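# Reorient a wooden block in the upturned robot hand

## Task

A wooden block sits loose on the palm of the upturned hand. Rotate it using only that hand until its orientation in the hand matches the two goal pictures. The hand includes the wrist camera, its post and the arm's final link. The task fails if the block touches anything outside the hand or leaves it. To finish, keep the block still for a moment in the palm or fingers. It must not touch the wrist, the camera or its post. The palm must face straight up, and no hand motor may read moving or overload or be building up toward a shutdown; a motor that was dead from the start is exempt. Then declare the task done.

## Robot and tools

Robot: a single FANUC CRX arm (joints J1 to J6) carrying a sixteen-motor right hand with index, middle and ring fingers and a thumb. The only camera is cam_wrist, a 616x616 fisheye on the hand. A fixed mast on the palm side of the wrist can collide with things. It occupies x +0.05 to +0.10, z -0.16 to -0.11 and reaches y = +0.06 m in the hand-point frame. The finger caps are rubber and grip well; the rest of the hand is slippery.

Frames. The scene frame has its origin on the table under the arm base, +z up, and +y to the left when facing along +x. The state line reports end_effector_position (metres) and end_effector_quat_wxyz in this frame. The hand point sits in front of the palm, where a thumb-to-index/middle pinch would meet. Its own axes are: +z out along the straightened fingers, +x across the palm away from the thumb, and +y out of the palm face. The palm face is at y = -0.062. With the palm facing up, +y points upward.

Row layout. Every command is one row of 24 numbers, each between -1 and 1. The row covers the single arm and hand.

Numbers 1-6 are dx, dy, dz, rx, ry, rz. They are offsets, not a pose, expressed in the hand point's own axes. They count from the hand-point pose in the most recent result that reported it. Before any such result, or in a second call within the same reply, they count from where the robot is when the action begins. Scale: 1.0 equals 0.6 m of travel or 180 degrees. rx, ry, rz form a single rotation vector. Each row is measured from that same base pose, not from the previous row. All-zero offsets drive the hand back to the base pose; they do not make it wait. Per control step, the commanded pose is clipped to 70 mm and 16 degrees from the measured pose.

Numbers 7-22 are absolute hinge goals in this order: index_mcp, index_abd, index_pip, index_dip, middle_mcp, middle_abd, middle_pip, middle_dip, ring_mcp, ring_abd, ring_pip, ring_dip, thumb_cmc, thumb_axl, thumb_mcp, thumb_ipl. Each maps linearly from -1 to +1 across that hinge's range. The brackets below give the angle at +1, the angle at -1, and the value that leaves the hinge straight.
- Finger _mcp (-18, +128; +0.75): lower values curl the finger at the knuckle toward the palm.
- Finger _abd (-60, +60; 0.00): lower values swing the finger sideways, away from the thumb.
- Finger _pip (-29, +108; +0.58) and _dip (-21, +117; +0.70): lower values bend the middle and end joints.
- thumb_cmc (-20, +120; +0.71): lower values bring the thumb from alongside the palm round to the front of it.
- thumb_axl (-27, +140; +0.68): rolls the thumb about its long axis.
- thumb_mcp (-69, +109; +0.23) and thumb_ipl (-77, +108; +0.17) bend the thumb. With thumb_axl straight, lower values bend it toward +z. With thumb_axl at -0.40, they bend it the same way that a lower thumb_cmc swings it.

Number 23 is current_limit. It caps every motor's current: -1 gives 0 mA and +1 gives 550 mA, with a floor of 11 mA. A low cap also slows the hinges and can leave fingers too weak to lift. Number 24 is speed. A motor's set-point travels at (speed+1)/2 of 5.9 rad/s. The initial values are 0.4 and -0.6, and the last values sent stay in effect.

Tools.
- execute_actions: takes {"actions": [...]} plus an optional "pictures" boolean.
  - An empty list returns the current state with pictures.
  - {"rows": [[24 numbers], ...], "steps": n} runs an action of up to 15 rows and 15 steps; the default is 15 steps and the minimum is 4. Each step is 1/30 s and plays one row, and the last row repeats if the steps outnumber the rows.
  - {"steps": n} alone (up to 300) waits until n steps have passed since the previous result.
  - The result arrives 4 steps before the action ends; those kept-back steps run before your next action. If a call is refused, nothing is sent.
- move: target is one 24-number row, with offsets counted as above. speed is the path's top speed, 0.002 to 0.5 m/s, default 0.25; rotation is limited to twice that value in rad/s. The hand point follows a straight path lasting 0.5 to 10 s and turns the shorter way. The hand numbers are sent when the path starts. The path ignores obstacles, and the actual speed can overshoot. The result includes a move: line giving the ending (done, off_target, moving, held, fault), the limits that acted (paced = pose clipped; held = some steps blocked) and the remaining distance to target.
- wait: seconds, 0 to 10. Nothing new is sent during it.
- zoom_image: camera "cam_wrist" and region [x0, y0, x1, y1] in image pixels, measured from the top-left, at most 504x504.
- show_instructions: displays the goal pictures.
- read_manual: returns licence texts.
- finished_scene: scene number; use it to declare the task done.

Results. hand_goal lists the goals currently written. Repeating them keeps a grip. hand_measured lists the actual hinge positions on the same scale. Sending these back slackens a grip. hand_current_ma is positive when the motor pushes toward -1. hand_state gives one word per motor: moving, goal (within 0.02 of target), blocked (stopped short but still pressing) or overload. hand_current_limit and hand_speed show the current settings. HELD marks steps the clearance check blocked, and 'pose unreachable' means it altered the command. A 'Hand target' line shows the pose the controller is driving toward. The camera calibration line gives the fisheye K, D and T_world_to_cam.

Avoid the following.
- Motor shutdown: a current of 495 mA or more, in either direction, held for 5 s shuts the motor off for 10 s.
- Arm faults: a joint torque over its limit (38 N m on the wrist joints) or any external force of 150 N stops the arm for 10 s. While stopped, hand commands are discarded.
- Block contact and drops: never let the block touch the table, the mast or the wrist. Do not drop it or knock anything off the table.
- Hard contact: this stiff arm faults if pushed even slightly into a firm surface, and fast moves hit hard.
- Tilting the palm: keep it facing up.
- Unstable finish: end with the block settled and every motor reading goal or blocked, never moving or overload.

Each tool is called after "Request:" as name(argument=value, ...), one argument or row to a line, values as JSON.

## Session

Request:
show_instructions(
)

Request:
execute_actions(
  actions=[],
)

Request:
zoom_image(
  camera="cam_wrist",
  region=[130, 180, 430, 480],
)

Reference images for this scene: goal picture from the wrist camera place, goal picture looking into the palm.

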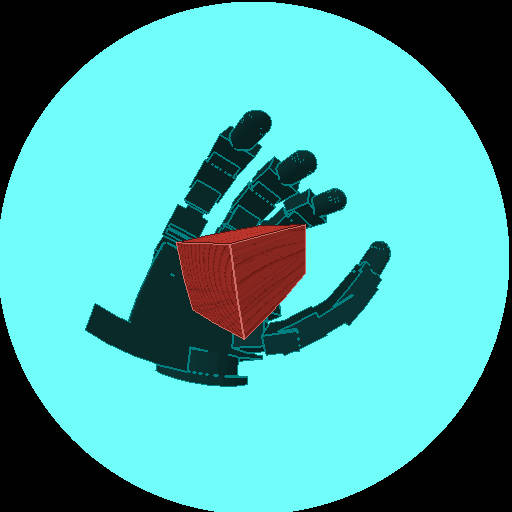

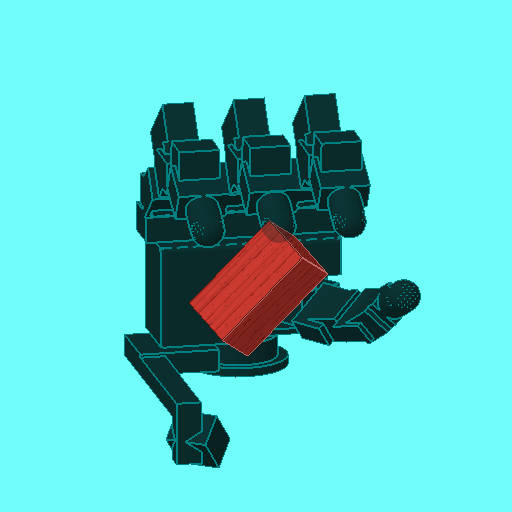

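Scene clock: 0.00 s of 4800.00 s.
end_effector_position=(+0.6016, +0.0084, +0.3990) hand_goal=(+0.046, +0.000, -0.008, +0.280, +0.046, +0.000, -0.008, +0.280, +0.046, +0.000, -0.008, +0.280, -0.104, +0.266, +0.032, -0.018) hand_measured=(+0.060, +0.000, -0.006, +0.282, +0.064, +0.000, -0.006, +0.282, +0.064, +0.000, -0.006, +0.282, -0.090, +0.270, +0.034, -0.016) hand_current_ma=(+85, +0, +14, +12, +95, +0, +14, +12, +93, +0, +14, +13, +71, +26, +12, +12) hand_state=(goal, goal, goal, goal, goal, goal, goal, goal, goal, goal, goal, goal, goal, goal, goal, goal) hand_current_limit=0.40 hand_speed=-0.60 end_effector_quat_wxyz=(+0.696, +0.704, +0.100, +0.097)
Joint positions: [ 0.451  0.588  0.353 -1.628  1.74   1.337]
Joint velocities: [-0.    -0.     0.001 -0.     0.    -0.001]
Hand target: +0.602, +0.008, +0.399; +0.696, +0.704, +0.100, +0.097
camera_calibration (this result's frames):
cam_wrist: T_world_to_cam=[[-0.758855, -0.210876, 0.616174, 0.250542], [-0.60219, 0.587494, -0.540573, 0.524612], [-0.248005, -0.78127, -0.57281, 0.50704], [0, 0, 0, 1]] pos_world=[0.63179, 0.140762, 0.419651]

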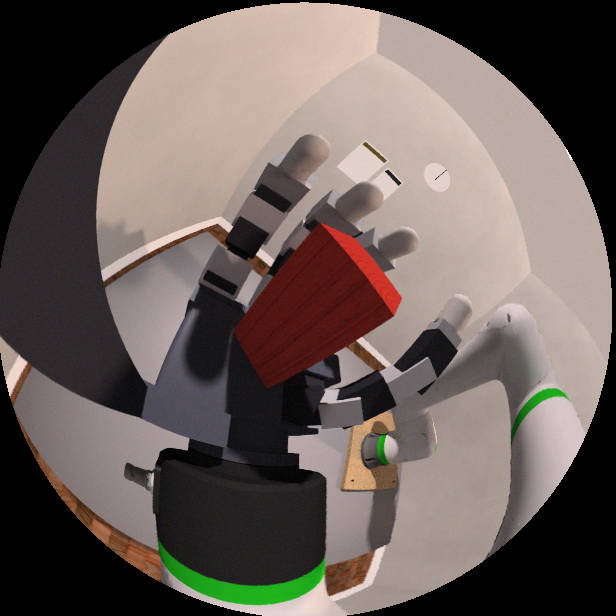

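Region (130, 180, 430, 480) of cam_wrist's 616x616 image, scaled by 1.680, with more detail than that image has.

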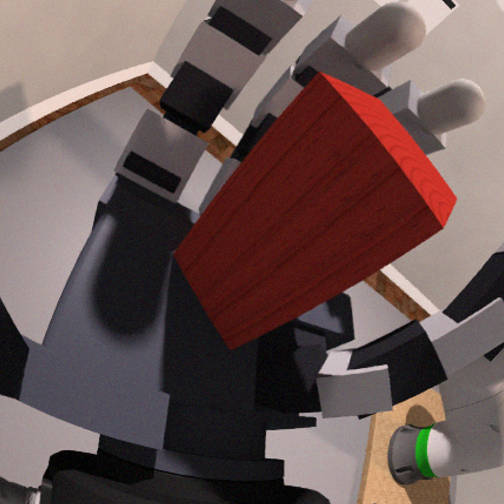

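Request:
move(
  target=[0,0,0,0,0,0, 0.753,0.68,-0.956,-0.174, 0.753,-0.27,-1.0,-0.30, 0.046,0,-0.008,0.28, -0.104,0.266,0.032,-0.018, 0.4,-0.3],
)

Request:
move(
  target=[0,0,0,0,0,0, -0.12,0.68,-0.956,-0.174, 0.27,-0.27,-1.0,-0.30, 0.046,0,-0.008,0.28, -0.104,0.266,0.032,-0.018, 0.4,-0.6],
)

Request:
zoom_image(
  camera="cam_wrist",
  region=[130, 180, 430, 480],
)

Scene clock: 7.33 s of 4800.00 s.
end_effector_position=(+0.6016, +0.0084, +0.3990) hand_goal=(+0.754, +0.680, -0.956, -0.174, +0.754, -0.270, -1.000, -0.300, +0.046, +0.000, -0.008, +0.280, -0.104, +0.266, +0.032, -0.018) hand_measured=(+0.756, +0.638, -0.926, -0.176, +0.770, -0.236, -0.900, -0.290, +0.064, +0.000, -0.006, +0.282, -0.090, +0.270, +0.034, -0.016) hand_current_ma=(+8, -208, +161, -13, +90, +151, +383, +55, +93, +0, +14, +13, +71, +26, +12, +12) hand_state=(goal, blocked, blocked, goal, goal, blocked, blocked, goal, goal, goal, goal, goal, goal, goal, goal, goal) hand_current_limit=0.40 hand_speed=-0.30 end_effector_quat_wxyz=(+0.696, +0.704, +0.100, +0.097)
Joint positions: [ 0.451  0.588  0.353 -1.628  1.74   1.337]
Joint velocities: [ 0.    -0.     0.     0.    -0.     0.002]
Hand target: +0.602, +0.008, +0.399; +0.696, +0.704, +0.100, +0.097
Off the commanded pose: 0.000 m, 0 deg.
Kept back: nothing.
After step 90, 3.13 s passed at rest.
move: done
camera_calibration (this result's frames):
cam_wrist: T_world_to_cam=[[-0.758855, -0.210876, 0.616174, 0.250542], [-0.60219, 0.587494, -0.540572, 0.524612], [-0.248005, -0.78127, -0.57281, 0.50704], [0, 0, 0, 1]] pos_world=[0.63179, 0.140762, 0.419651]

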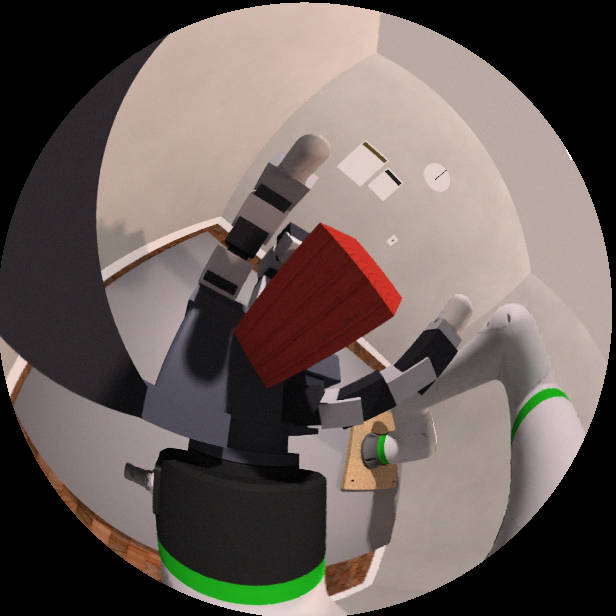

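Scene clock: 8.43 s of 4800.00 s.
end_effector_position=(+0.6016, +0.0084, +0.3990) hand_goal=(-0.120, +0.680, -0.956, -0.174, +0.270, -0.270, -1.000, -0.300, +0.046, +0.000, -0.008, +0.280, -0.104, +0.266, +0.032, -0.018) hand_measured=(+0.180, +0.638, -0.936, -0.198, +0.248, -0.210, -0.946, -0.274, +0.064, +0.000, -0.006, +0.282, -0.090, +0.270, +0.034, -0.016) hand_current_ma=(+383, -208, +109, -135, -117, +271, +309, +136, +93, +0, +14, +13, +71, +26, +12, +12) hand_state=(blocked, blocked, blocked, blocked, blocked, blocked, blocked, blocked, goal, goal, goal, goal, goal, goal, goal, goal) hand_current_limit=0.40 hand_speed=-0.60 end_effector_quat_wxyz=(+0.696, +0.704, +0.100, +0.097)
Joint positions: [ 0.451  0.588  0.353 -1.628  1.74   1.337]
Joint velocities: [-0.    -0.    -0.    -0.     0.    -0.001]
Hand target: +0.602, +0.008, +0.399; +0.696, +0.704, +0.100, +0.097
Off the commanded pose: 0.000 m, 0 deg.
Kept back: nothing.
move: done
camera_calibration (this result's frames):
cam_wrist: T_world_to_cam=[[-0.758855, -0.210876, 0.616174, 0.250542], [-0.60219, 0.587494, -0.540573, 0.524612], [-0.248004, -0.78127, -0.57281, 0.50704], [0, 0, 0, 1]] pos_world=[0.63179, 0.140762, 0.419651]

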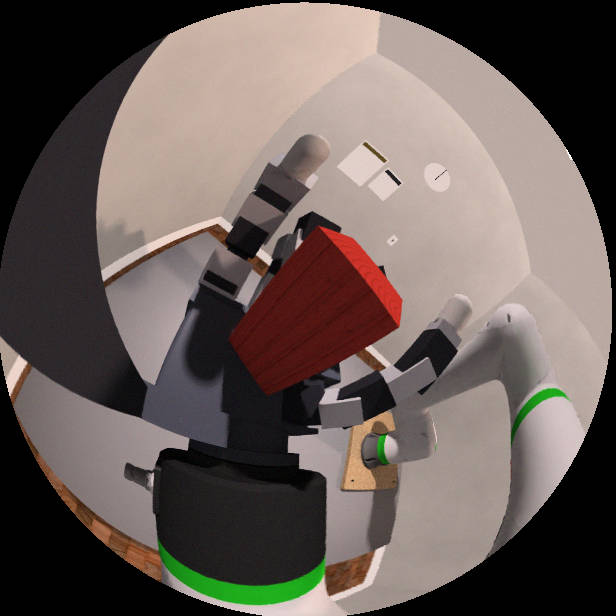

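Region (130, 180, 430, 480) of cam_wrist's 616x616 image, scaled by 1.680, with more detail than that image has.

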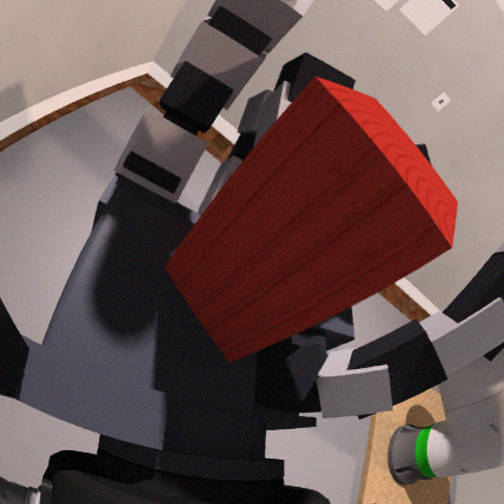

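Request:
move(
  target=[0,0,0,0,0,0, 0.18,0.3,-0.956,-0.174, 0.5,-0.05,-1.0,-0.30, 0.046,0,-0.008,0.28, -0.104,0.266,0.032,-0.018, 0.4,-0.6],
)

Request:
move(
  target=[0,0,0,0,0,0, -0.08,0.45,-0.956,-0.174, 0.5,-0.05,-1.0,-0.30, 0.046,0,-0.008,0.28, -0.104,0.266,0.032,-0.018, 0.4,-0.6],
)

Request:
move(
  target=[0,0,0,0,0,0, -0.2,0.7,-0.956,-0.174, 0.5,-0.05,-1.0,-0.30, 0.046,0,-0.008,0.28, -0.104,0.266,0.032,-0.018, 0.4,-0.8],
)

Request:
zoom_image(
  camera="cam_wrist",
  region=[130, 180, 430, 480],
)

Scene clock: 9.57 s of 4800.00 s.
end_effector_position=(+0.6016, +0.0084, +0.3990) hand_goal=(+0.180, +0.300, -0.956, -0.174, +0.500, -0.050, -1.000, -0.300, +0.046, +0.000, -0.008, +0.280, -0.104, +0.266, +0.032, -0.018) hand_measured=(+0.186, +0.304, -0.956, -0.178, +0.506, -0.054, -1.000, -0.298, +0.064, +0.000, -0.006, +0.282, -0.090, +0.270, +0.034, -0.016) hand_current_ma=(+34, +16, +1, -20, +28, -14, +4, +11, +93, +0, +14, +13, +71, +26, +12, +12) hand_state=(goal, goal, goal, goal, goal, goal, goal, goal, goal, goal, goal, goal, goal, goal, goal, goal) hand_current_limit=0.40 hand_speed=-0.60 end_effector_quat_wxyz=(+0.696, +0.704, +0.100, +0.097)
Joint positions: [ 0.451  0.588  0.353 -1.628  1.74   1.337]
Joint velocities: [-0.    -0.    -0.     0.    -0.001 -0.001]
Hand target: +0.602, +0.008, +0.399; +0.696, +0.704, +0.100, +0.097
Off the commanded pose: 0.000 m, 0 deg.
Kept back: nothing.
move: done
camera_calibration (this result's frames):
cam_wrist: T_world_to_cam=[[-0.758855, -0.210876, 0.616174, 0.250542], [-0.60219, 0.587494, -0.540572, 0.524612], [-0.248004, -0.78127, -0.57281, 0.50704], [0, 0, 0, 1]] pos_world=[0.63179, 0.140762, 0.419651]

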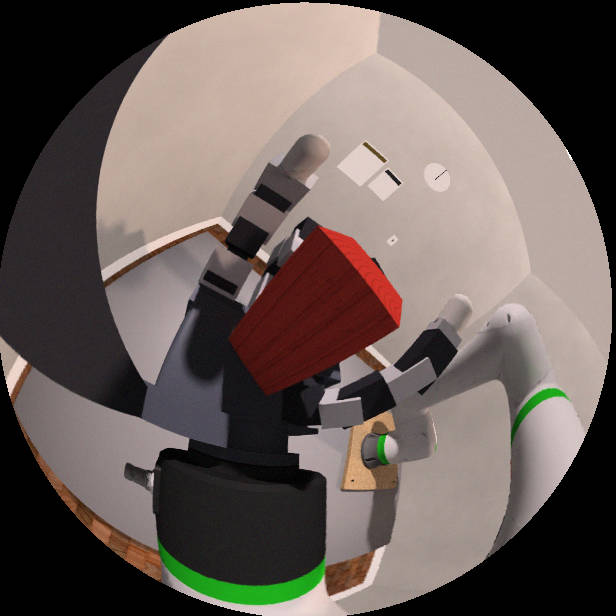

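Scene clock: 10.13 s of 4800.00 s.
end_effector_position=(+0.6016, +0.0084, +0.3990) hand_goal=(-0.080, +0.450, -0.956, -0.174, +0.500, -0.050, -1.000, -0.300, +0.046, +0.000, -0.008, +0.280, -0.104, +0.266, +0.032, -0.018) hand_measured=(-0.072, +0.448, -0.956, -0.178, +0.506, -0.054, -1.000, -0.298, +0.064, +0.000, -0.006, +0.282, -0.090, +0.270, +0.034, -0.016) hand_current_ma=(+43, -12, +0, -19, +28, -14, +4, +11, +93, +0, +14, +13, +71, +26, +12, +12) hand_state=(goal, goal, goal, goal, goal, goal, goal, goal, goal, goal, goal, goal, goal, goal, goal, goal) hand_current_limit=0.40 hand_speed=-0.60 end_effector_quat_wxyz=(+0.696, +0.704, +0.100, +0.097)
Joint positions: [ 0.451  0.588  0.353 -1.628  1.74   1.337]
Joint velocities: [-0.001  0.    -0.     0.     0.001  0.001]
Hand target: +0.602, +0.008, +0.399; +0.696, +0.704, +0.100, +0.097
Off the commanded pose: 0.000 m, 0 deg.
Kept back: nothing.
move: done
camera_calibration (this result's frames):
cam_wrist: T_world_to_cam=[[-0.758855, -0.210876, 0.616174, 0.250542], [-0.60219, 0.587494, -0.540573, 0.524612], [-0.248005, -0.78127, -0.57281, 0.50704], [0, 0, 0, 1]] pos_world=[0.63179, 0.140762, 0.419651]

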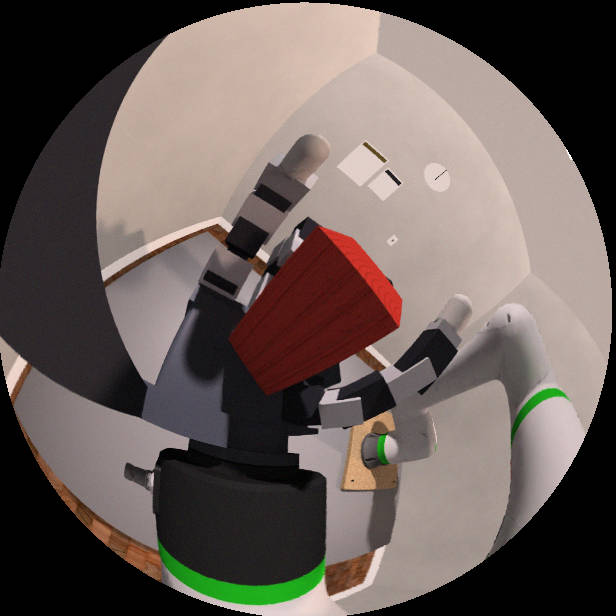

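Scene clock: 10.83 s of 4800.00 s.
end_effector_position=(+0.6016, +0.0084, +0.3990) hand_goal=(-0.200, +0.700, -0.956, -0.174, +0.500, -0.050, -1.000, -0.300, +0.046, +0.000, -0.008, +0.280, -0.104, +0.266, +0.032, -0.018) hand_measured=(-0.196, +0.696, -0.956, -0.176, +0.506, -0.054, -1.000, -0.298, +0.064, +0.000, -0.006, +0.282, -0.090, +0.270, +0.034, -0.016) hand_current_ma=(+27, -16, +0, -17, +28, -14, +4, +11, +93, +0, +14, +13, +71, +26, +12, +12) hand_state=(goal, goal, goal, goal, goal, goal, goal, goal, goal, goal, goal, goal, goal, goal, goal, goal) hand_current_limit=0.40 hand_speed=-0.80 end_effector_quat_wxyz=(+0.696, +0.704, +0.100, +0.097)
Joint positions: [ 0.451  0.588  0.353 -1.628  1.74   1.337]
Joint velocities: [ 0.  0. -0.  0.  0. -0.]
Hand target: +0.602, +0.008, +0.399; +0.696, +0.704, +0.100, +0.097
Off the commanded pose: 0.000 m, 0 deg.
Kept back: nothing.
move: done
camera_calibration (this result's frames):
cam_wrist: T_world_to_cam=[[-0.758855, -0.210876, 0.616174, 0.250542], [-0.60219, 0.587494, -0.540572, 0.524612], [-0.248004, -0.78127, -0.57281, 0.50704], [0, 0, 0, 1]] pos_world=[0.63179, 0.140762, 0.419651]

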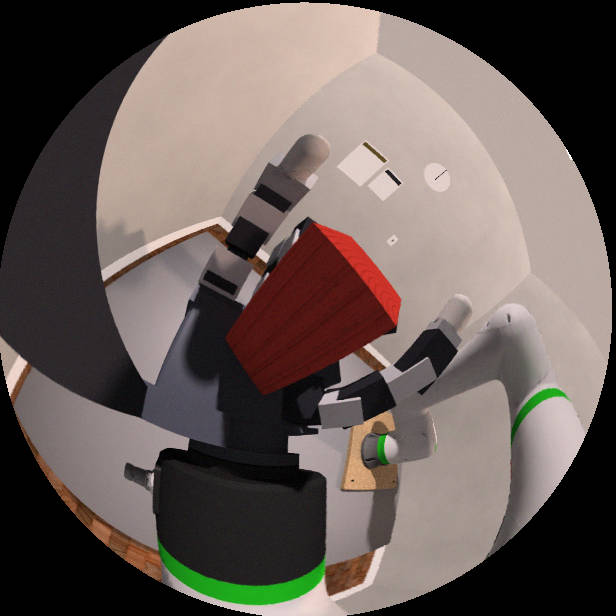

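Region (130, 180, 430, 480) of cam_wrist's 616x616 image, scaled by 1.680, with more detail than that image has.

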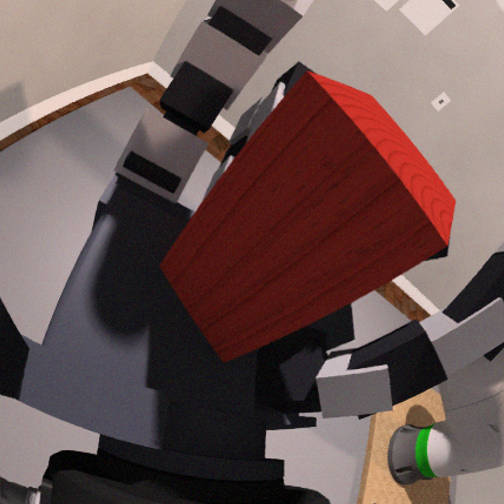

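Request:
move(
  target=[0,0,0,0,0,0, -0.2,0.7,-0.956,-0.174, 0.6,0.0,-1.0,-0.30, 0.274,-0.67,-0.883,-0.03, 0.714,-0.40,-0.674,-0.924, 0.4,-0.4],
)

Request:
zoom_image(
  camera="cam_wrist",
  region=[130, 180, 430, 480],
)

Scene clock: 14.57 s of 4800.00 s.
end_effector_position=(+0.6016, +0.0084, +0.3990) hand_goal=(-0.200, +0.700, -0.956, -0.174, +0.600, +0.000, -1.000, -0.300, +0.274, -0.670, -0.882, -0.030, +0.714, -0.400, -0.674, -0.924) hand_measured=(-0.196, +0.696, -0.956, -0.176, +0.606, -0.004, -1.000, -0.298, +0.280, -0.668, -0.882, -0.028, +0.716, -0.398, -0.672, -0.924) hand_current_ma=(+26, -16, +0, -17, +30, -14, +4, +11, +30, +12, +5, +11, +9, +15, +8, +3) hand_state=(goal, goal, goal, goal, goal, goal, goal, goal, goal, goal, goal, goal, goal, goal, goal, goal) hand_current_limit=0.40 hand_speed=-0.40 end_effector_quat_wxyz=(+0.696, +0.704, +0.100, +0.097)
Joint positions: [ 0.451  0.588  0.353 -1.628  1.74   1.337]
Joint velocities: [ 0.001 -0.     0.     0.     0.    -0.001]
Hand target: +0.602, +0.008, +0.399; +0.696, +0.704, +0.100, +0.097
Off the commanded pose: 0.000 m, 0 deg.
Kept back: nothing.
move: done
camera_calibration (this result's frames):
cam_wrist: T_world_to_cam=[[-0.758855, -0.210876, 0.616174, 0.250542], [-0.60219, 0.587494, -0.540572, 0.524612], [-0.248004, -0.78127, -0.57281, 0.50704], [0, 0, 0, 1]] pos_world=[0.63179, 0.140762, 0.419651]

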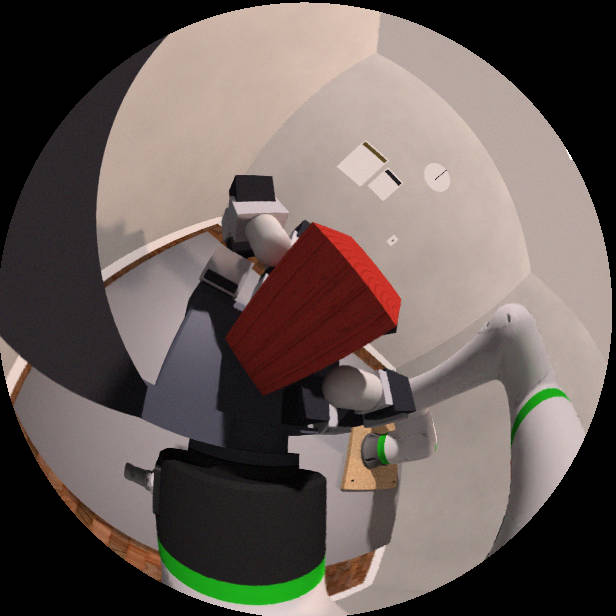

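Region (130, 180, 430, 480) of cam_wrist's 616x616 image, scaled by 1.680, with more detail than that image has.

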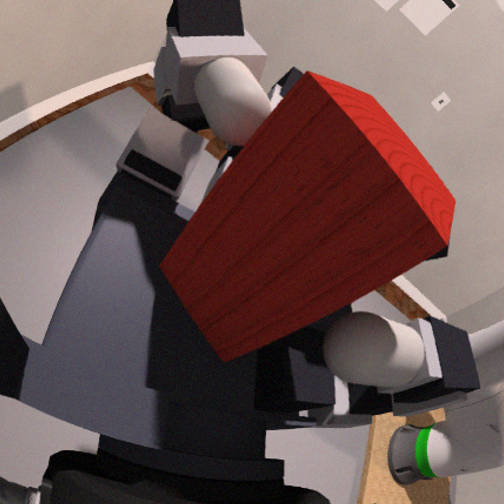

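Request:
move(
  target=[0,0,0,0,0,0, -0.2,0.7,-0.956,-0.174, 0.6,0.0,-1.0,-0.30, 0.05,-0.67,-0.883,-0.03, 0.571,-0.40,-0.694,-0.87, 0.4,-0.85],
)

Request:
zoom_image(
  camera="cam_wrist",
  region=[130, 180, 430, 480],
)

Scene clock: 15.70 s of 4800.00 s.
end_effector_position=(+0.6016, +0.0084, +0.3990) hand_goal=(-0.200, +0.700, -0.956, -0.174, +0.600, +0.000, -1.000, -0.300, +0.050, -0.670, -0.882, -0.030, +0.572, -0.400, -0.694, -0.870) hand_measured=(-0.196, +0.696, -0.956, -0.176, +0.606, -0.004, -1.000, -0.298, +0.062, -0.668, -0.882, -0.028, +0.580, -0.398, -0.694, -0.876) hand_current_ma=(+26, -16, +0, -17, +30, -14, +4, +11, +62, +12, +3, +11, +43, +15, +3, -39) hand_state=(goal, goal, goal, goal, goal, goal, goal, goal, goal, goal, goal, goal, goal, goal, goal, goal) hand_current_limit=0.40 hand_speed=-0.85 end_effector_quat_wxyz=(+0.696, +0.704, +0.100, +0.097)
Joint positions: [ 0.451  0.588  0.353 -1.628  1.74   1.337]
Joint velocities: [ 0.  0.  0. -0.  0.  0.]
Hand target: +0.602, +0.008, +0.399; +0.696, +0.704, +0.100, +0.097
Off the commanded pose: 0.000 m, 0 deg.
Kept back: nothing.
move: done
camera_calibration (this result's frames):
cam_wrist: T_world_to_cam=[[-0.758855, -0.210876, 0.616174, 0.250542], [-0.60219, 0.587494, -0.540573, 0.524612], [-0.248005, -0.78127, -0.57281, 0.50704], [0, 0, 0, 1]] pos_world=[0.63179, 0.140762, 0.419651]

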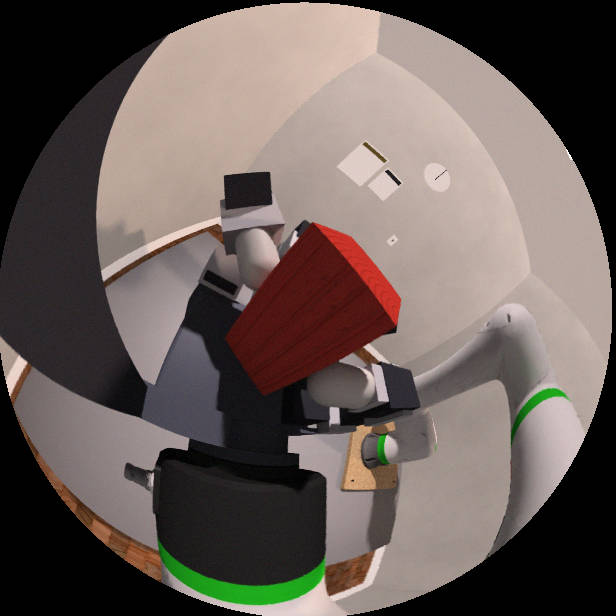

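Region (130, 180, 430, 480) of cam_wrist's 616x616 image, scaled by 1.680, with more detail than that image has.

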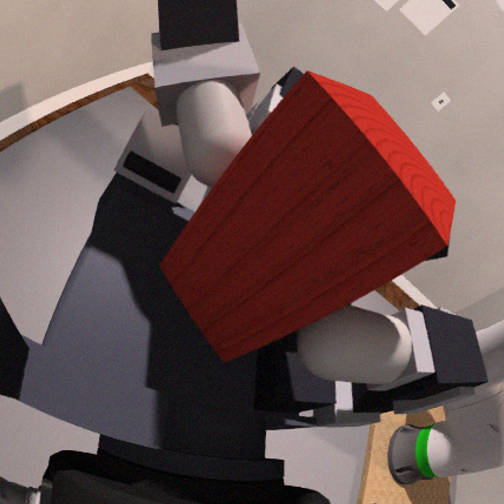

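Request:
move(
  target=[0,0,0,0,0,0, -0.2,0.7,-0.956,-0.174, 0.6,0.0,-1.0,-0.30, -0.11,-0.9,-0.883,-0.03, 0.571,-0.317,-0.762,-0.783, 0.4,-0.9],
)

Request:
zoom_image(
  camera="cam_wrist",
  region=[130, 180, 430, 480],
)

Scene clock: 17.03 s of 4800.00 s.
end_effector_position=(+0.6016, +0.0084, +0.3990) hand_goal=(-0.200, +0.700, -0.956, -0.174, +0.600, +0.000, -1.000, -0.300, -0.110, -0.900, -0.882, -0.030, +0.572, -0.316, -0.762, -0.782) hand_measured=(-0.196, +0.698, -0.956, -0.176, +0.606, -0.004, -1.000, -0.298, +0.022, -0.890, -0.866, -0.030, +0.600, -0.362, -0.738, -0.800) hand_current_ma=(+26, -11, -1, -16, +30, -14, +4, +11, +385, +41, +87, -5, +144, -290, +156, -128) hand_state=(goal, goal, goal, goal, goal, goal, goal, goal, blocked, goal, goal, goal, blocked, blocked, blocked, goal) hand_current_limit=0.40 hand_speed=-0.90 end_effector_quat_wxyz=(+0.696, +0.704, +0.100, +0.097)
Joint positions: [ 0.451  0.588  0.353 -1.628  1.74   1.337]
Joint velocities: [ 0.    -0.001 -0.     0.    -0.    -0.001]
Hand target: +0.602, +0.008, +0.399; +0.696, +0.704, +0.100, +0.097
Off the commanded pose: 0.000 m, 0 deg.
Kept back: nothing.
move: done
camera_calibration (this result's frames):
cam_wrist: T_world_to_cam=[[-0.758855, -0.210876, 0.616174, 0.250542], [-0.60219, 0.587494, -0.540573, 0.524612], [-0.248005, -0.78127, -0.57281, 0.50704], [0, 0, 0, 1]] pos_world=[0.63179, 0.140762, 0.419651]

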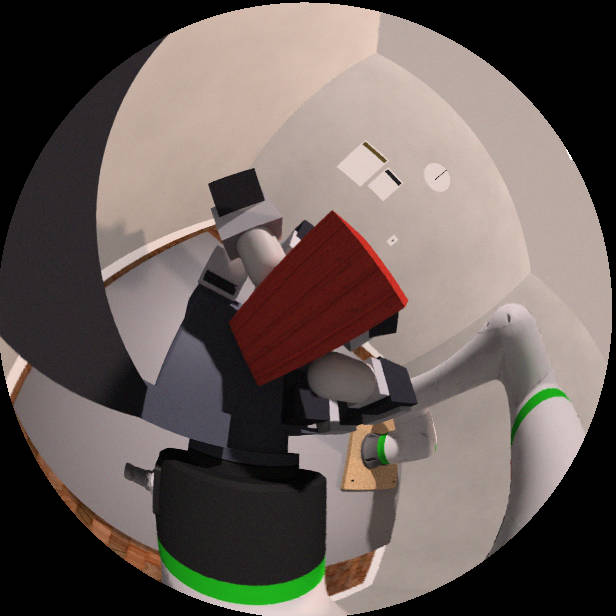

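Region (130, 180, 430, 480) of cam_wrist's 616x616 image, scaled by 1.680, with more detail than that image has.

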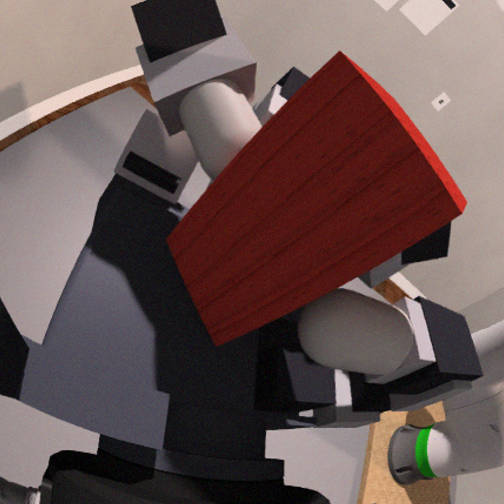

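Request:
move(
  target=[0,0,0,0,0,0, -0.32,0.87,-0.98,-0.06, 0.6,0.0,-1.0,-0.30, -0.11,-0.9,-0.883,-0.03, 0.571,-0.317,-0.762,-0.783, 0.4,-0.9],
)

Request:
move(
  target=[0,0,0,0,0,0, -0.41,1.0,-1.0,0.043, 0.6,0.0,-1.0,-0.30, -0.11,-0.9,-0.883,-0.03, 0.571,-0.317,-0.762,-0.783, 0.4,-0.9],
)

Request:
zoom_image(
  camera="cam_wrist",
  region=[130, 180, 430, 480],
)

Scene clock: 18.60 s of 4800.00 s.
end_effector_position=(+0.6016, +0.0084, +0.3990) hand_goal=(-0.320, +0.870, -0.980, -0.060, +0.600, +0.000, -1.000, -0.300, -0.110, -0.900, -0.882, -0.030, +0.572, -0.316, -0.762, -0.782) hand_measured=(-0.312, +0.840, -0.992, -0.090, +0.606, -0.004, -1.000, -0.298, +0.022, -0.900, -0.862, -0.030, +0.602, -0.362, -0.738, -0.776) hand_current_ma=(+42, -147, -67, -171, +30, -14, +4, +11, +385, +4, +114, +2, +152, -290, +156, +47) hand_state=(goal, blocked, goal, blocked, goal, goal, goal, goal, blocked, goal, blocked, goal, blocked, blocked, blocked, goal) hand_current_limit=0.40 hand_speed=-0.90 end_effector_quat_wxyz=(+0.696, +0.704, +0.100, +0.097)
Joint positions: [ 0.451  0.588  0.353 -1.628  1.74   1.337]
Joint velocities: [-0.  0.  0.  0.  0. -0.]
Hand target: +0.602, +0.008, +0.399; +0.696, +0.704, +0.100, +0.097
Off the commanded pose: 0.000 m, 0 deg.
Kept back: nothing.
move: done
camera_calibration (this result's frames):
cam_wrist: T_world_to_cam=[[-0.758855, -0.210876, 0.616174, 0.250542], [-0.602189, 0.587494, -0.540573, 0.524612], [-0.248005, -0.78127, -0.57281, 0.50704], [0, 0, 0, 1]] pos_world=[0.63179, 0.140762, 0.419651]

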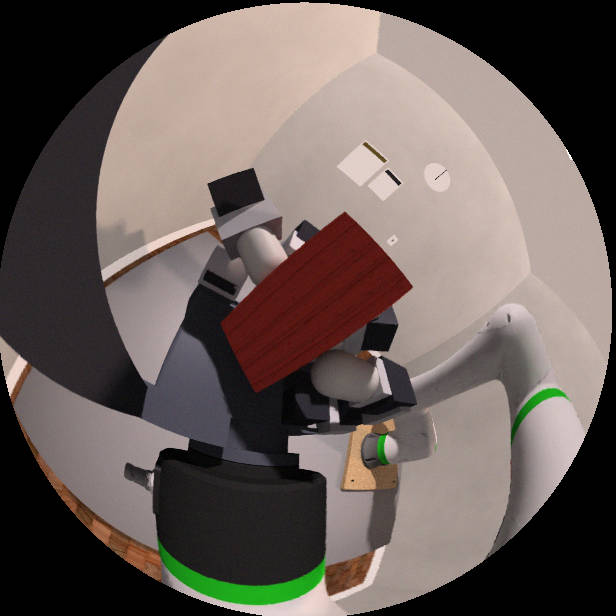

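Scene clock: 19.33 s of 4800.00 s.
end_effector_position=(+0.6016, +0.0084, +0.3990) hand_goal=(-0.410, +1.000, -1.000, +0.044, +0.600, +0.000, -1.000, -0.300, -0.110, -0.900, -0.882, -0.030, +0.572, -0.316, -0.762, -0.782) hand_measured=(-0.398, +0.978, -1.000, -0.010, +0.606, -0.004, -1.000, -0.298, +0.022, -0.906, -0.860, -0.026, +0.602, -0.362, -0.734, -0.764) hand_current_ma=(+69, -104, -1, -313, +30, -14, +4, +11, +385, -30, +126, +22, +152, -290, +187, +117) hand_state=(goal, blocked, goal, blocked, goal, goal, goal, goal, blocked, goal, blocked, goal, blocked, blocked, blocked, goal) hand_current_limit=0.40 hand_speed=-0.90 end_effector_quat_wxyz=(+0.696, +0.704, +0.100, +0.097)
Joint positions: [ 0.451  0.588  0.353 -1.628  1.74   1.337]
Joint velocities: [ 0.001 -0.     0.    -0.    -0.     0.   ]
Hand target: +0.602, +0.008, +0.399; +0.696, +0.704, +0.100, +0.097
Off the commanded pose: 0.000 m, 0 deg.
Kept back: nothing.
move: done
camera_calibration (this result's frames):
cam_wrist: T_world_to_cam=[[-0.758855, -0.210876, 0.616174, 0.250542], [-0.60219, 0.587494, -0.540573, 0.524612], [-0.248004, -0.78127, -0.57281, 0.50704], [0, 0, 0, 1]] pos_world=[0.63179, 0.140762, 0.419651]

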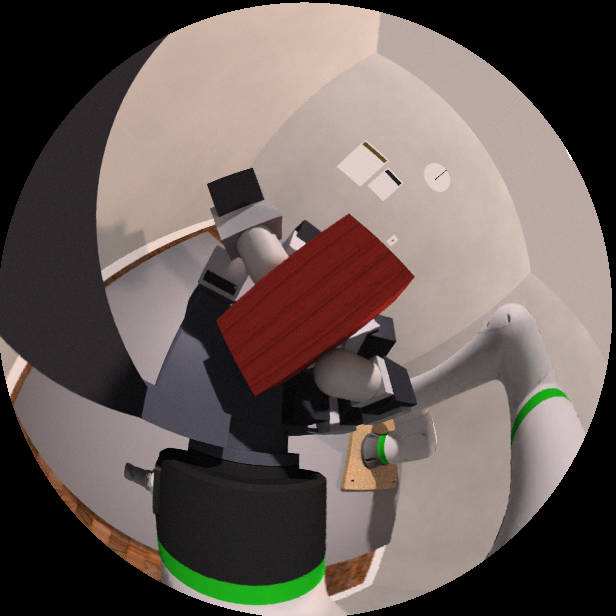

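Region (130, 180, 430, 480) of cam_wrist's 616x616 image, scaled by 1.680, with more detail than that image has.

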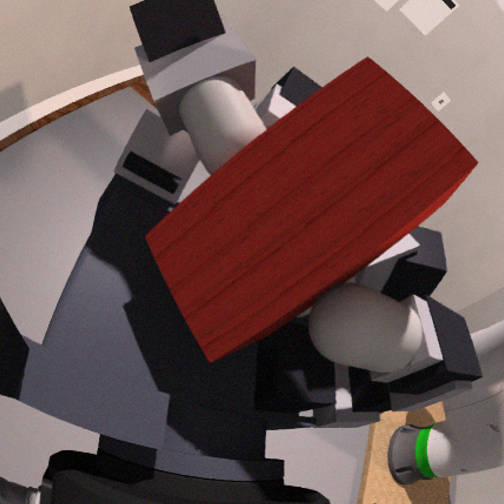

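Request:
move(
  target=[0,0,0,0.07,0,0.066, -0.41,1.0,-1.0,0.043, 0.6,0.0,-1.0,-0.30, -0.03,-0.9,-0.875,-0.03, 0.585,-0.34,-0.75,-0.775, 0.4,-0.9],
  speed=0.1,
)

Request:
move(
  target=[0,0,0,0,0,0, -0.25,0.75,-0.97,-0.12, 0.6,0.0,-1.0,-0.30, -0.03,-0.9,-0.875,-0.03, 0.585,-0.34,-0.75,-0.775, 0.4,-0.9],
)

Request:
zoom_image(
  camera="cam_wrist",
  region=[130, 180, 430, 480],
)

Scene clock: 21.80 s of 4800.00 s.
end_effector_position=(+0.6016, +0.0082, +0.3990) hand_goal=(-0.410, +1.000, -1.000, +0.044, +0.600, +0.000, -1.000, -0.300, -0.030, -0.900, -0.874, -0.030, +0.586, -0.340, -0.750, -0.774) hand_measured=(-0.406, +0.986, -1.000, +0.010, +0.606, -0.004, -1.000, -0.298, +0.022, -0.906, -0.858, -0.026, +0.606, -0.364, -0.730, -0.762) hand_current_ma=(+28, -71, -1, -196, +32, -13, +4, +11, +277, -30, +91, +22, +101, -156, +127, +78) hand_state=(goal, goal, goal, blocked, goal, goal, goal, goal, blocked, goal, goal, goal, goal, blocked, goal, goal) hand_current_limit=0.40 hand_speed=-0.90 end_effector_quat_wxyz=(+0.601, +0.783, +0.037, +0.157)
Joint positions: [ 0.425  0.545  0.446 -1.818  1.675  1.24 ]
Joint velocities: [-0.002 -0.001  0.001 -0.003 -0.001 -0.002]
Hand target: +0.602, +0.008, +0.399; +0.601, +0.783, +0.037, +0.157
Off the commanded pose: 0.000 m, 0 deg.
Kept back: nothing.
move: done
camera_calibration (this result's frames):
cam_wrist: T_world_to_cam=[[-0.833114, -0.34902, 0.429077, 0.370977], [-0.53078, 0.722657, -0.442762, 0.441575], [-0.155543, -0.596617, -0.787309, 0.535359], [0, 0, 0, 1]] pos_world=[0.626717, 0.129774, 0.457828]

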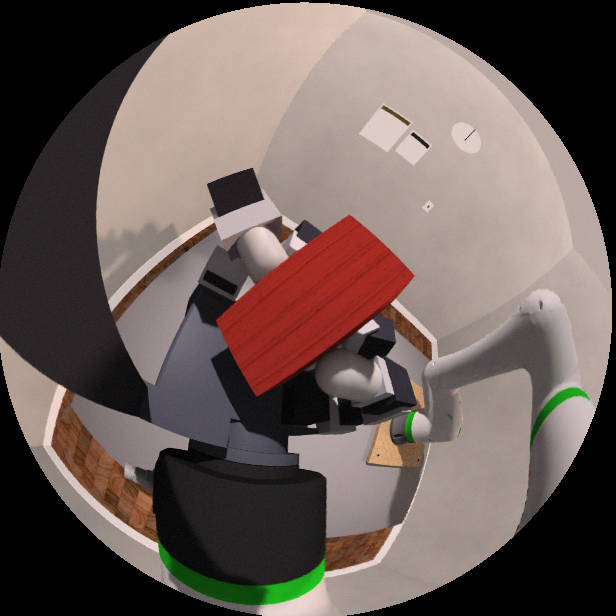

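Scene clock: 22.93 s of 4800.00 s.
end_effector_position=(+0.6016, +0.0082, +0.3990) hand_goal=(-0.250, +0.750, -0.970, -0.120, +0.600, +0.000, -1.000, -0.300, -0.030, -0.900, -0.874, -0.030, +0.586, -0.340, -0.750, -0.774) hand_measured=(-0.250, +0.754, -0.976, -0.118, +0.606, -0.004, -1.000, -0.298, +0.022, -0.906, -0.858, -0.026, +0.606, -0.364, -0.730, -0.768) hand_current_ma=(-1, +20, -29, +12, +32, -13, +4, +11, +274, -30, +91, +22, +105, -156, +127, +45) hand_state=(goal, goal, goal, goal, goal, goal, goal, goal, blocked, goal, goal, goal, blocked, blocked, goal, goal) hand_current_limit=0.40 hand_speed=-0.90 end_effector_quat_wxyz=(+0.601, +0.783, +0.037, +0.157)
Joint positions: [ 0.425  0.544  0.446 -1.818  1.675  1.24 ]
Joint velocities: [ 0.001 -0.    -0.     0.    -0.    -0.001]
Hand target: +0.602, +0.008, +0.399; +0.601, +0.783, +0.037, +0.157
Off the commanded pose: 0.000 m, 0 deg.
Kept back: nothing.
move: done
camera_calibration (this result's frames):
cam_wrist: T_world_to_cam=[[-0.833132, -0.34905, 0.429015, 0.371011], [-0.530761, 0.722691, -0.442731, 0.441553], [-0.15551, -0.596558, -0.78736, 0.535361], [0, 0, 0, 1]] pos_world=[0.626714, 0.129769, 0.457841]

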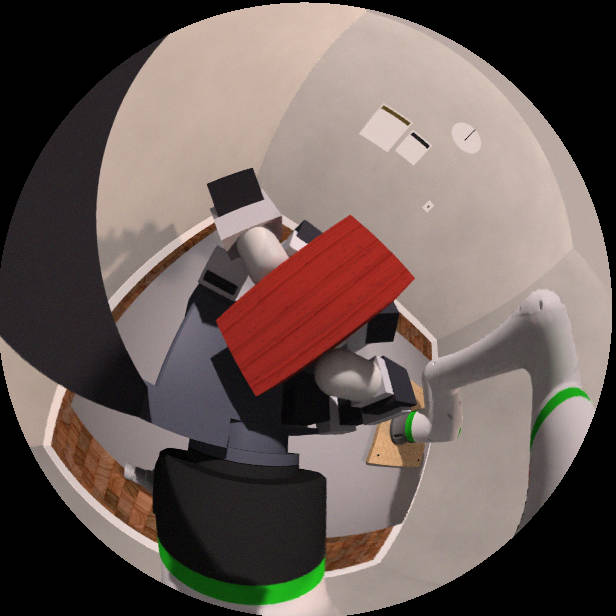

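Region (130, 180, 430, 480) of cam_wrist's 616x616 image, scaled by 1.680, with more detail than that image has.

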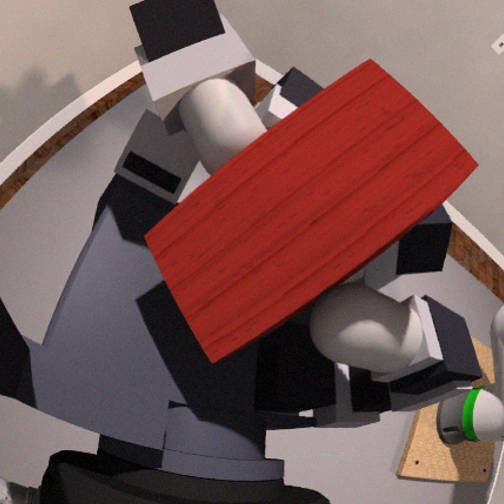

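Request:
move(
  target=[0,0,0,0,0,0, -0.25,0.75,-0.97,-0.12, 0.6,0.0,-1.0,-0.30, 0.03,-0.9,-0.86,-0.03, 0.606,-0.37,-0.73,-0.772, 0.4,-0.95],
)

Request:
zoom_image(
  camera="cam_wrist",
  region=[130, 180, 430, 480],
)

Scene clock: 24.33 s of 4800.00 s.
end_effector_position=(+0.6016, +0.0082, +0.3990) hand_goal=(-0.250, +0.750, -0.970, -0.120, +0.600, +0.000, -1.000, -0.300, +0.030, -0.900, -0.860, -0.030, +0.606, -0.370, -0.730, -0.772) hand_measured=(-0.250, +0.754, -0.976, -0.118, +0.606, -0.002, -1.000, -0.298, +0.032, -0.904, -0.860, -0.028, +0.614, -0.368, -0.728, -0.772) hand_current_ma=(+0, +17, -29, +11, +32, -13, +4, +11, +15, -21, +3, +10, +42, +14, +9, +1) hand_state=(goal, goal, goal, goal, goal, goal, goal, goal, goal, goal, goal, goal, goal, goal, goal, goal) hand_current_limit=0.40 hand_speed=-0.95 end_effector_quat_wxyz=(+0.601, +0.783, +0.037, +0.157)
Joint positions: [ 0.425  0.544  0.446 -1.818  1.675  1.24 ]
Joint velocities: [ 0.001  0.    -0.    -0.001  0.001 -0.001]
Hand target: +0.602, +0.008, +0.399; +0.601, +0.783, +0.037, +0.157
Off the commanded pose: 0.000 m, 0 deg.
Kept back: nothing.
move: done
camera_calibration (this result's frames):
cam_wrist: T_world_to_cam=[[-0.833124, -0.349047, 0.429034, 0.370998], [-0.530769, 0.722687, -0.442727, 0.441552], [-0.155525, -0.596565, -0.787352, 0.53536], [0, 0, 0, 1]] pos_world=[0.626712, 0.129768, 0.457833]

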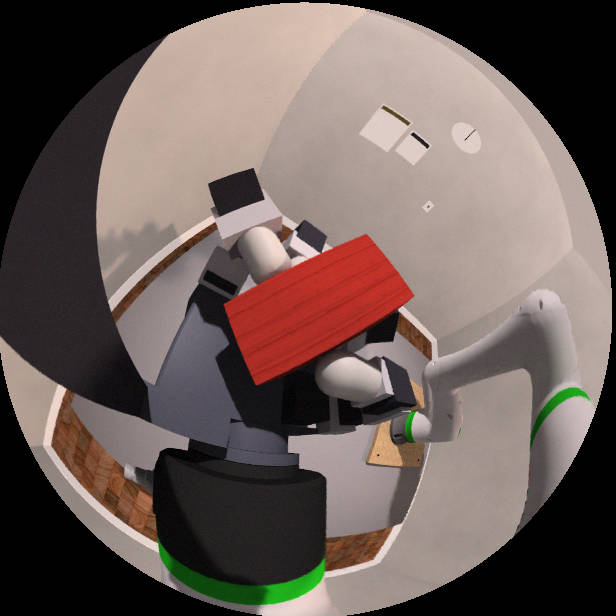

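Region (130, 180, 430, 480) of cam_wrist's 616x616 image, scaled by 1.680, with more detail than that image has.

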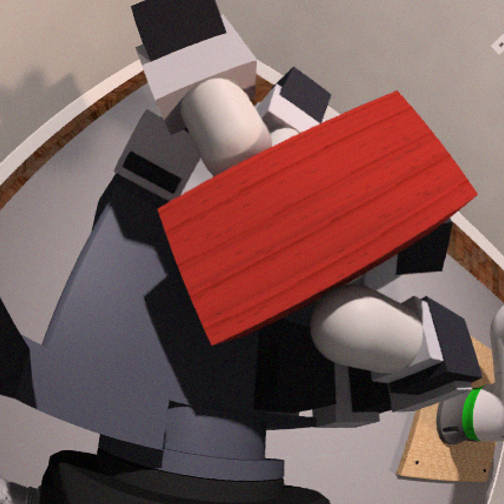

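Request:
move(
  target=[0,0,0,-0.07,0,-0.066, 0.0,0.6,-0.97,-0.15, 0.6,0.0,-1.0,-0.30, 0.05,-0.9,-0.86,-0.03, 0.606,-0.385,-0.73,-0.78, 0.4,-0.93],
  speed=0.1,
)

Request:
zoom_image(
  camera="cam_wrist",
  region=[130, 180, 430, 480],
)

Scene clock: 26.57 s of 4800.00 s.
end_effector_position=(+0.6016, +0.0084, +0.3990) hand_goal=(+0.000, +0.600, -0.970, -0.150, +0.600, +0.000, -1.000, -0.300, +0.050, -0.900, -0.860, -0.030, +0.606, -0.384, -0.730, -0.780) hand_measured=(+0.000, +0.604, -0.976, -0.148, +0.606, -0.002, -1.000, -0.298, +0.052, -0.904, -0.860, -0.028, +0.614, -0.382, -0.730, -0.780) hand_current_ma=(+4, +16, -29, +10, +33, -13, +4, +11, +14, -21, +3, +10, +42, +17, +2, +3) hand_state=(goal, goal, goal, goal, goal, goal, goal, goal, goal, goal, goal, goal, goal, goal, goal, goal) hand_current_limit=0.40 hand_speed=-0.93 end_effector_quat_wxyz=(+0.696, +0.704, +0.100, +0.097)
Joint positions: [ 0.451  0.588  0.353 -1.628  1.74   1.337]
Joint velocities: [ 0.001  0.    -0.002  0.002  0.     0.002]
Hand target: +0.602, +0.008, +0.399; +0.696, +0.704, +0.100, +0.097
Off the commanded pose: 0.000 m, 0 deg.
Kept back: nothing.
move: done
camera_calibration (this result's frames):
cam_wrist: T_world_to_cam=[[-0.758871, -0.210916, 0.61614, 0.250568], [-0.602176, 0.587529, -0.54055, 0.524589], [-0.24799, -0.781232, -0.572868, 0.507053], [0, 0, 0, 1]] pos_world=[0.631788, 0.140763, 0.419656]

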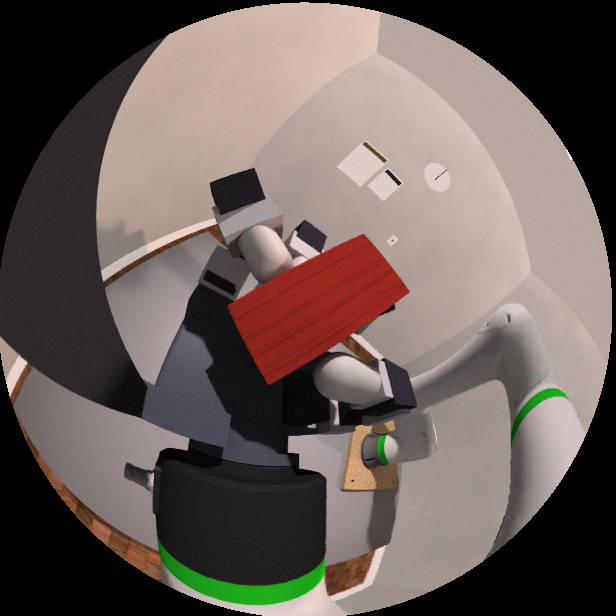

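Region (130, 180, 430, 480) of cam_wrist's 616x616 image, scaled by 1.680, with more detail than that image has.

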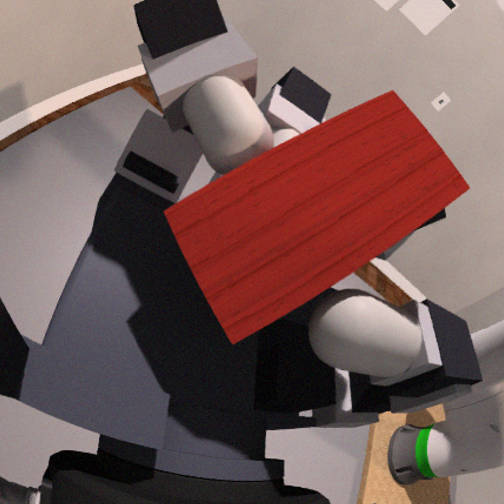

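Request:
move(
  target=[0,0,0,0,0,0, 0.35,0.45,-1.0,-0.35, 0.65,0.1,-1.0,-0.30, 0.05,-0.9,-0.86,-0.03, 0.606,-0.385,-0.73,-0.78, 0.4,-0.9],
)

Request:
zoom_image(
  camera="cam_wrist",
  region=[130, 180, 430, 480],
)

Scene clock: 28.53 s of 4800.00 s.
end_effector_position=(+0.6016, +0.0084, +0.3990) hand_goal=(+0.350, +0.450, -1.000, -0.350, +0.650, +0.100, -1.000, -0.300, +0.050, -0.900, -0.860, -0.030, +0.606, -0.384, -0.730, -0.780) hand_measured=(+0.352, +0.452, -1.000, -0.350, +0.656, +0.098, -1.000, -0.298, +0.052, -0.904, -0.860, -0.028, +0.614, -0.382, -0.730, -0.780) hand_current_ma=(+15, +11, +1, +5, +34, -12, +4, +7, +14, -21, +3, +10, +42, +17, +2, +3) hand_state=(goal, goal, goal, goal, goal, goal, goal, goal, goal, goal, goal, goal, goal, goal, goal, goal) hand_current_limit=0.40 hand_speed=-0.90 end_effector_quat_wxyz=(+0.696, +0.704, +0.100, +0.097)
Joint positions: [ 0.451  0.588  0.353 -1.628  1.74   1.337]
Joint velocities: [-0.     0.     0.     0.    -0.     0.001]
Hand target: +0.602, +0.008, +0.399; +0.696, +0.704, +0.100, +0.097
Off the commanded pose: 0.000 m, 0 deg.
Kept back: nothing.
move: done
camera_calibration (this result's frames):
cam_wrist: T_world_to_cam=[[-0.758811, -0.210904, 0.616219, 0.250523], [-0.602233, 0.587504, -0.540513, 0.5246], [-0.248035, -0.781254, -0.572818, 0.507062], [0, 0, 0, 1]] pos_world=[0.6318, 0.140776, 0.419631]

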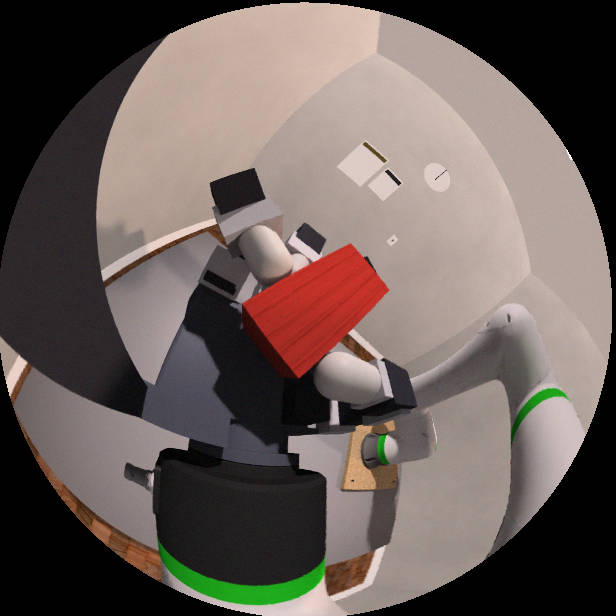

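Region (130, 180, 430, 480) of cam_wrist's 616x616 image, scaled by 1.680, with more detail than that image has.

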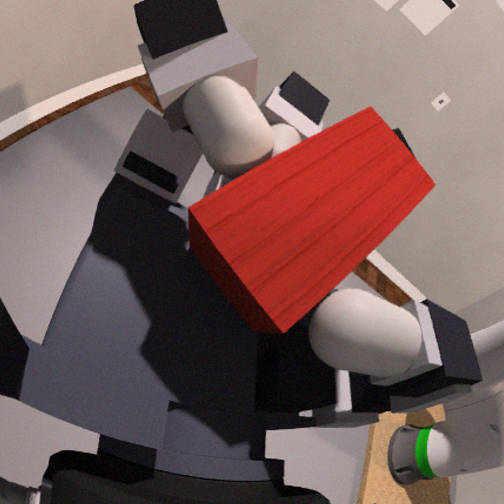

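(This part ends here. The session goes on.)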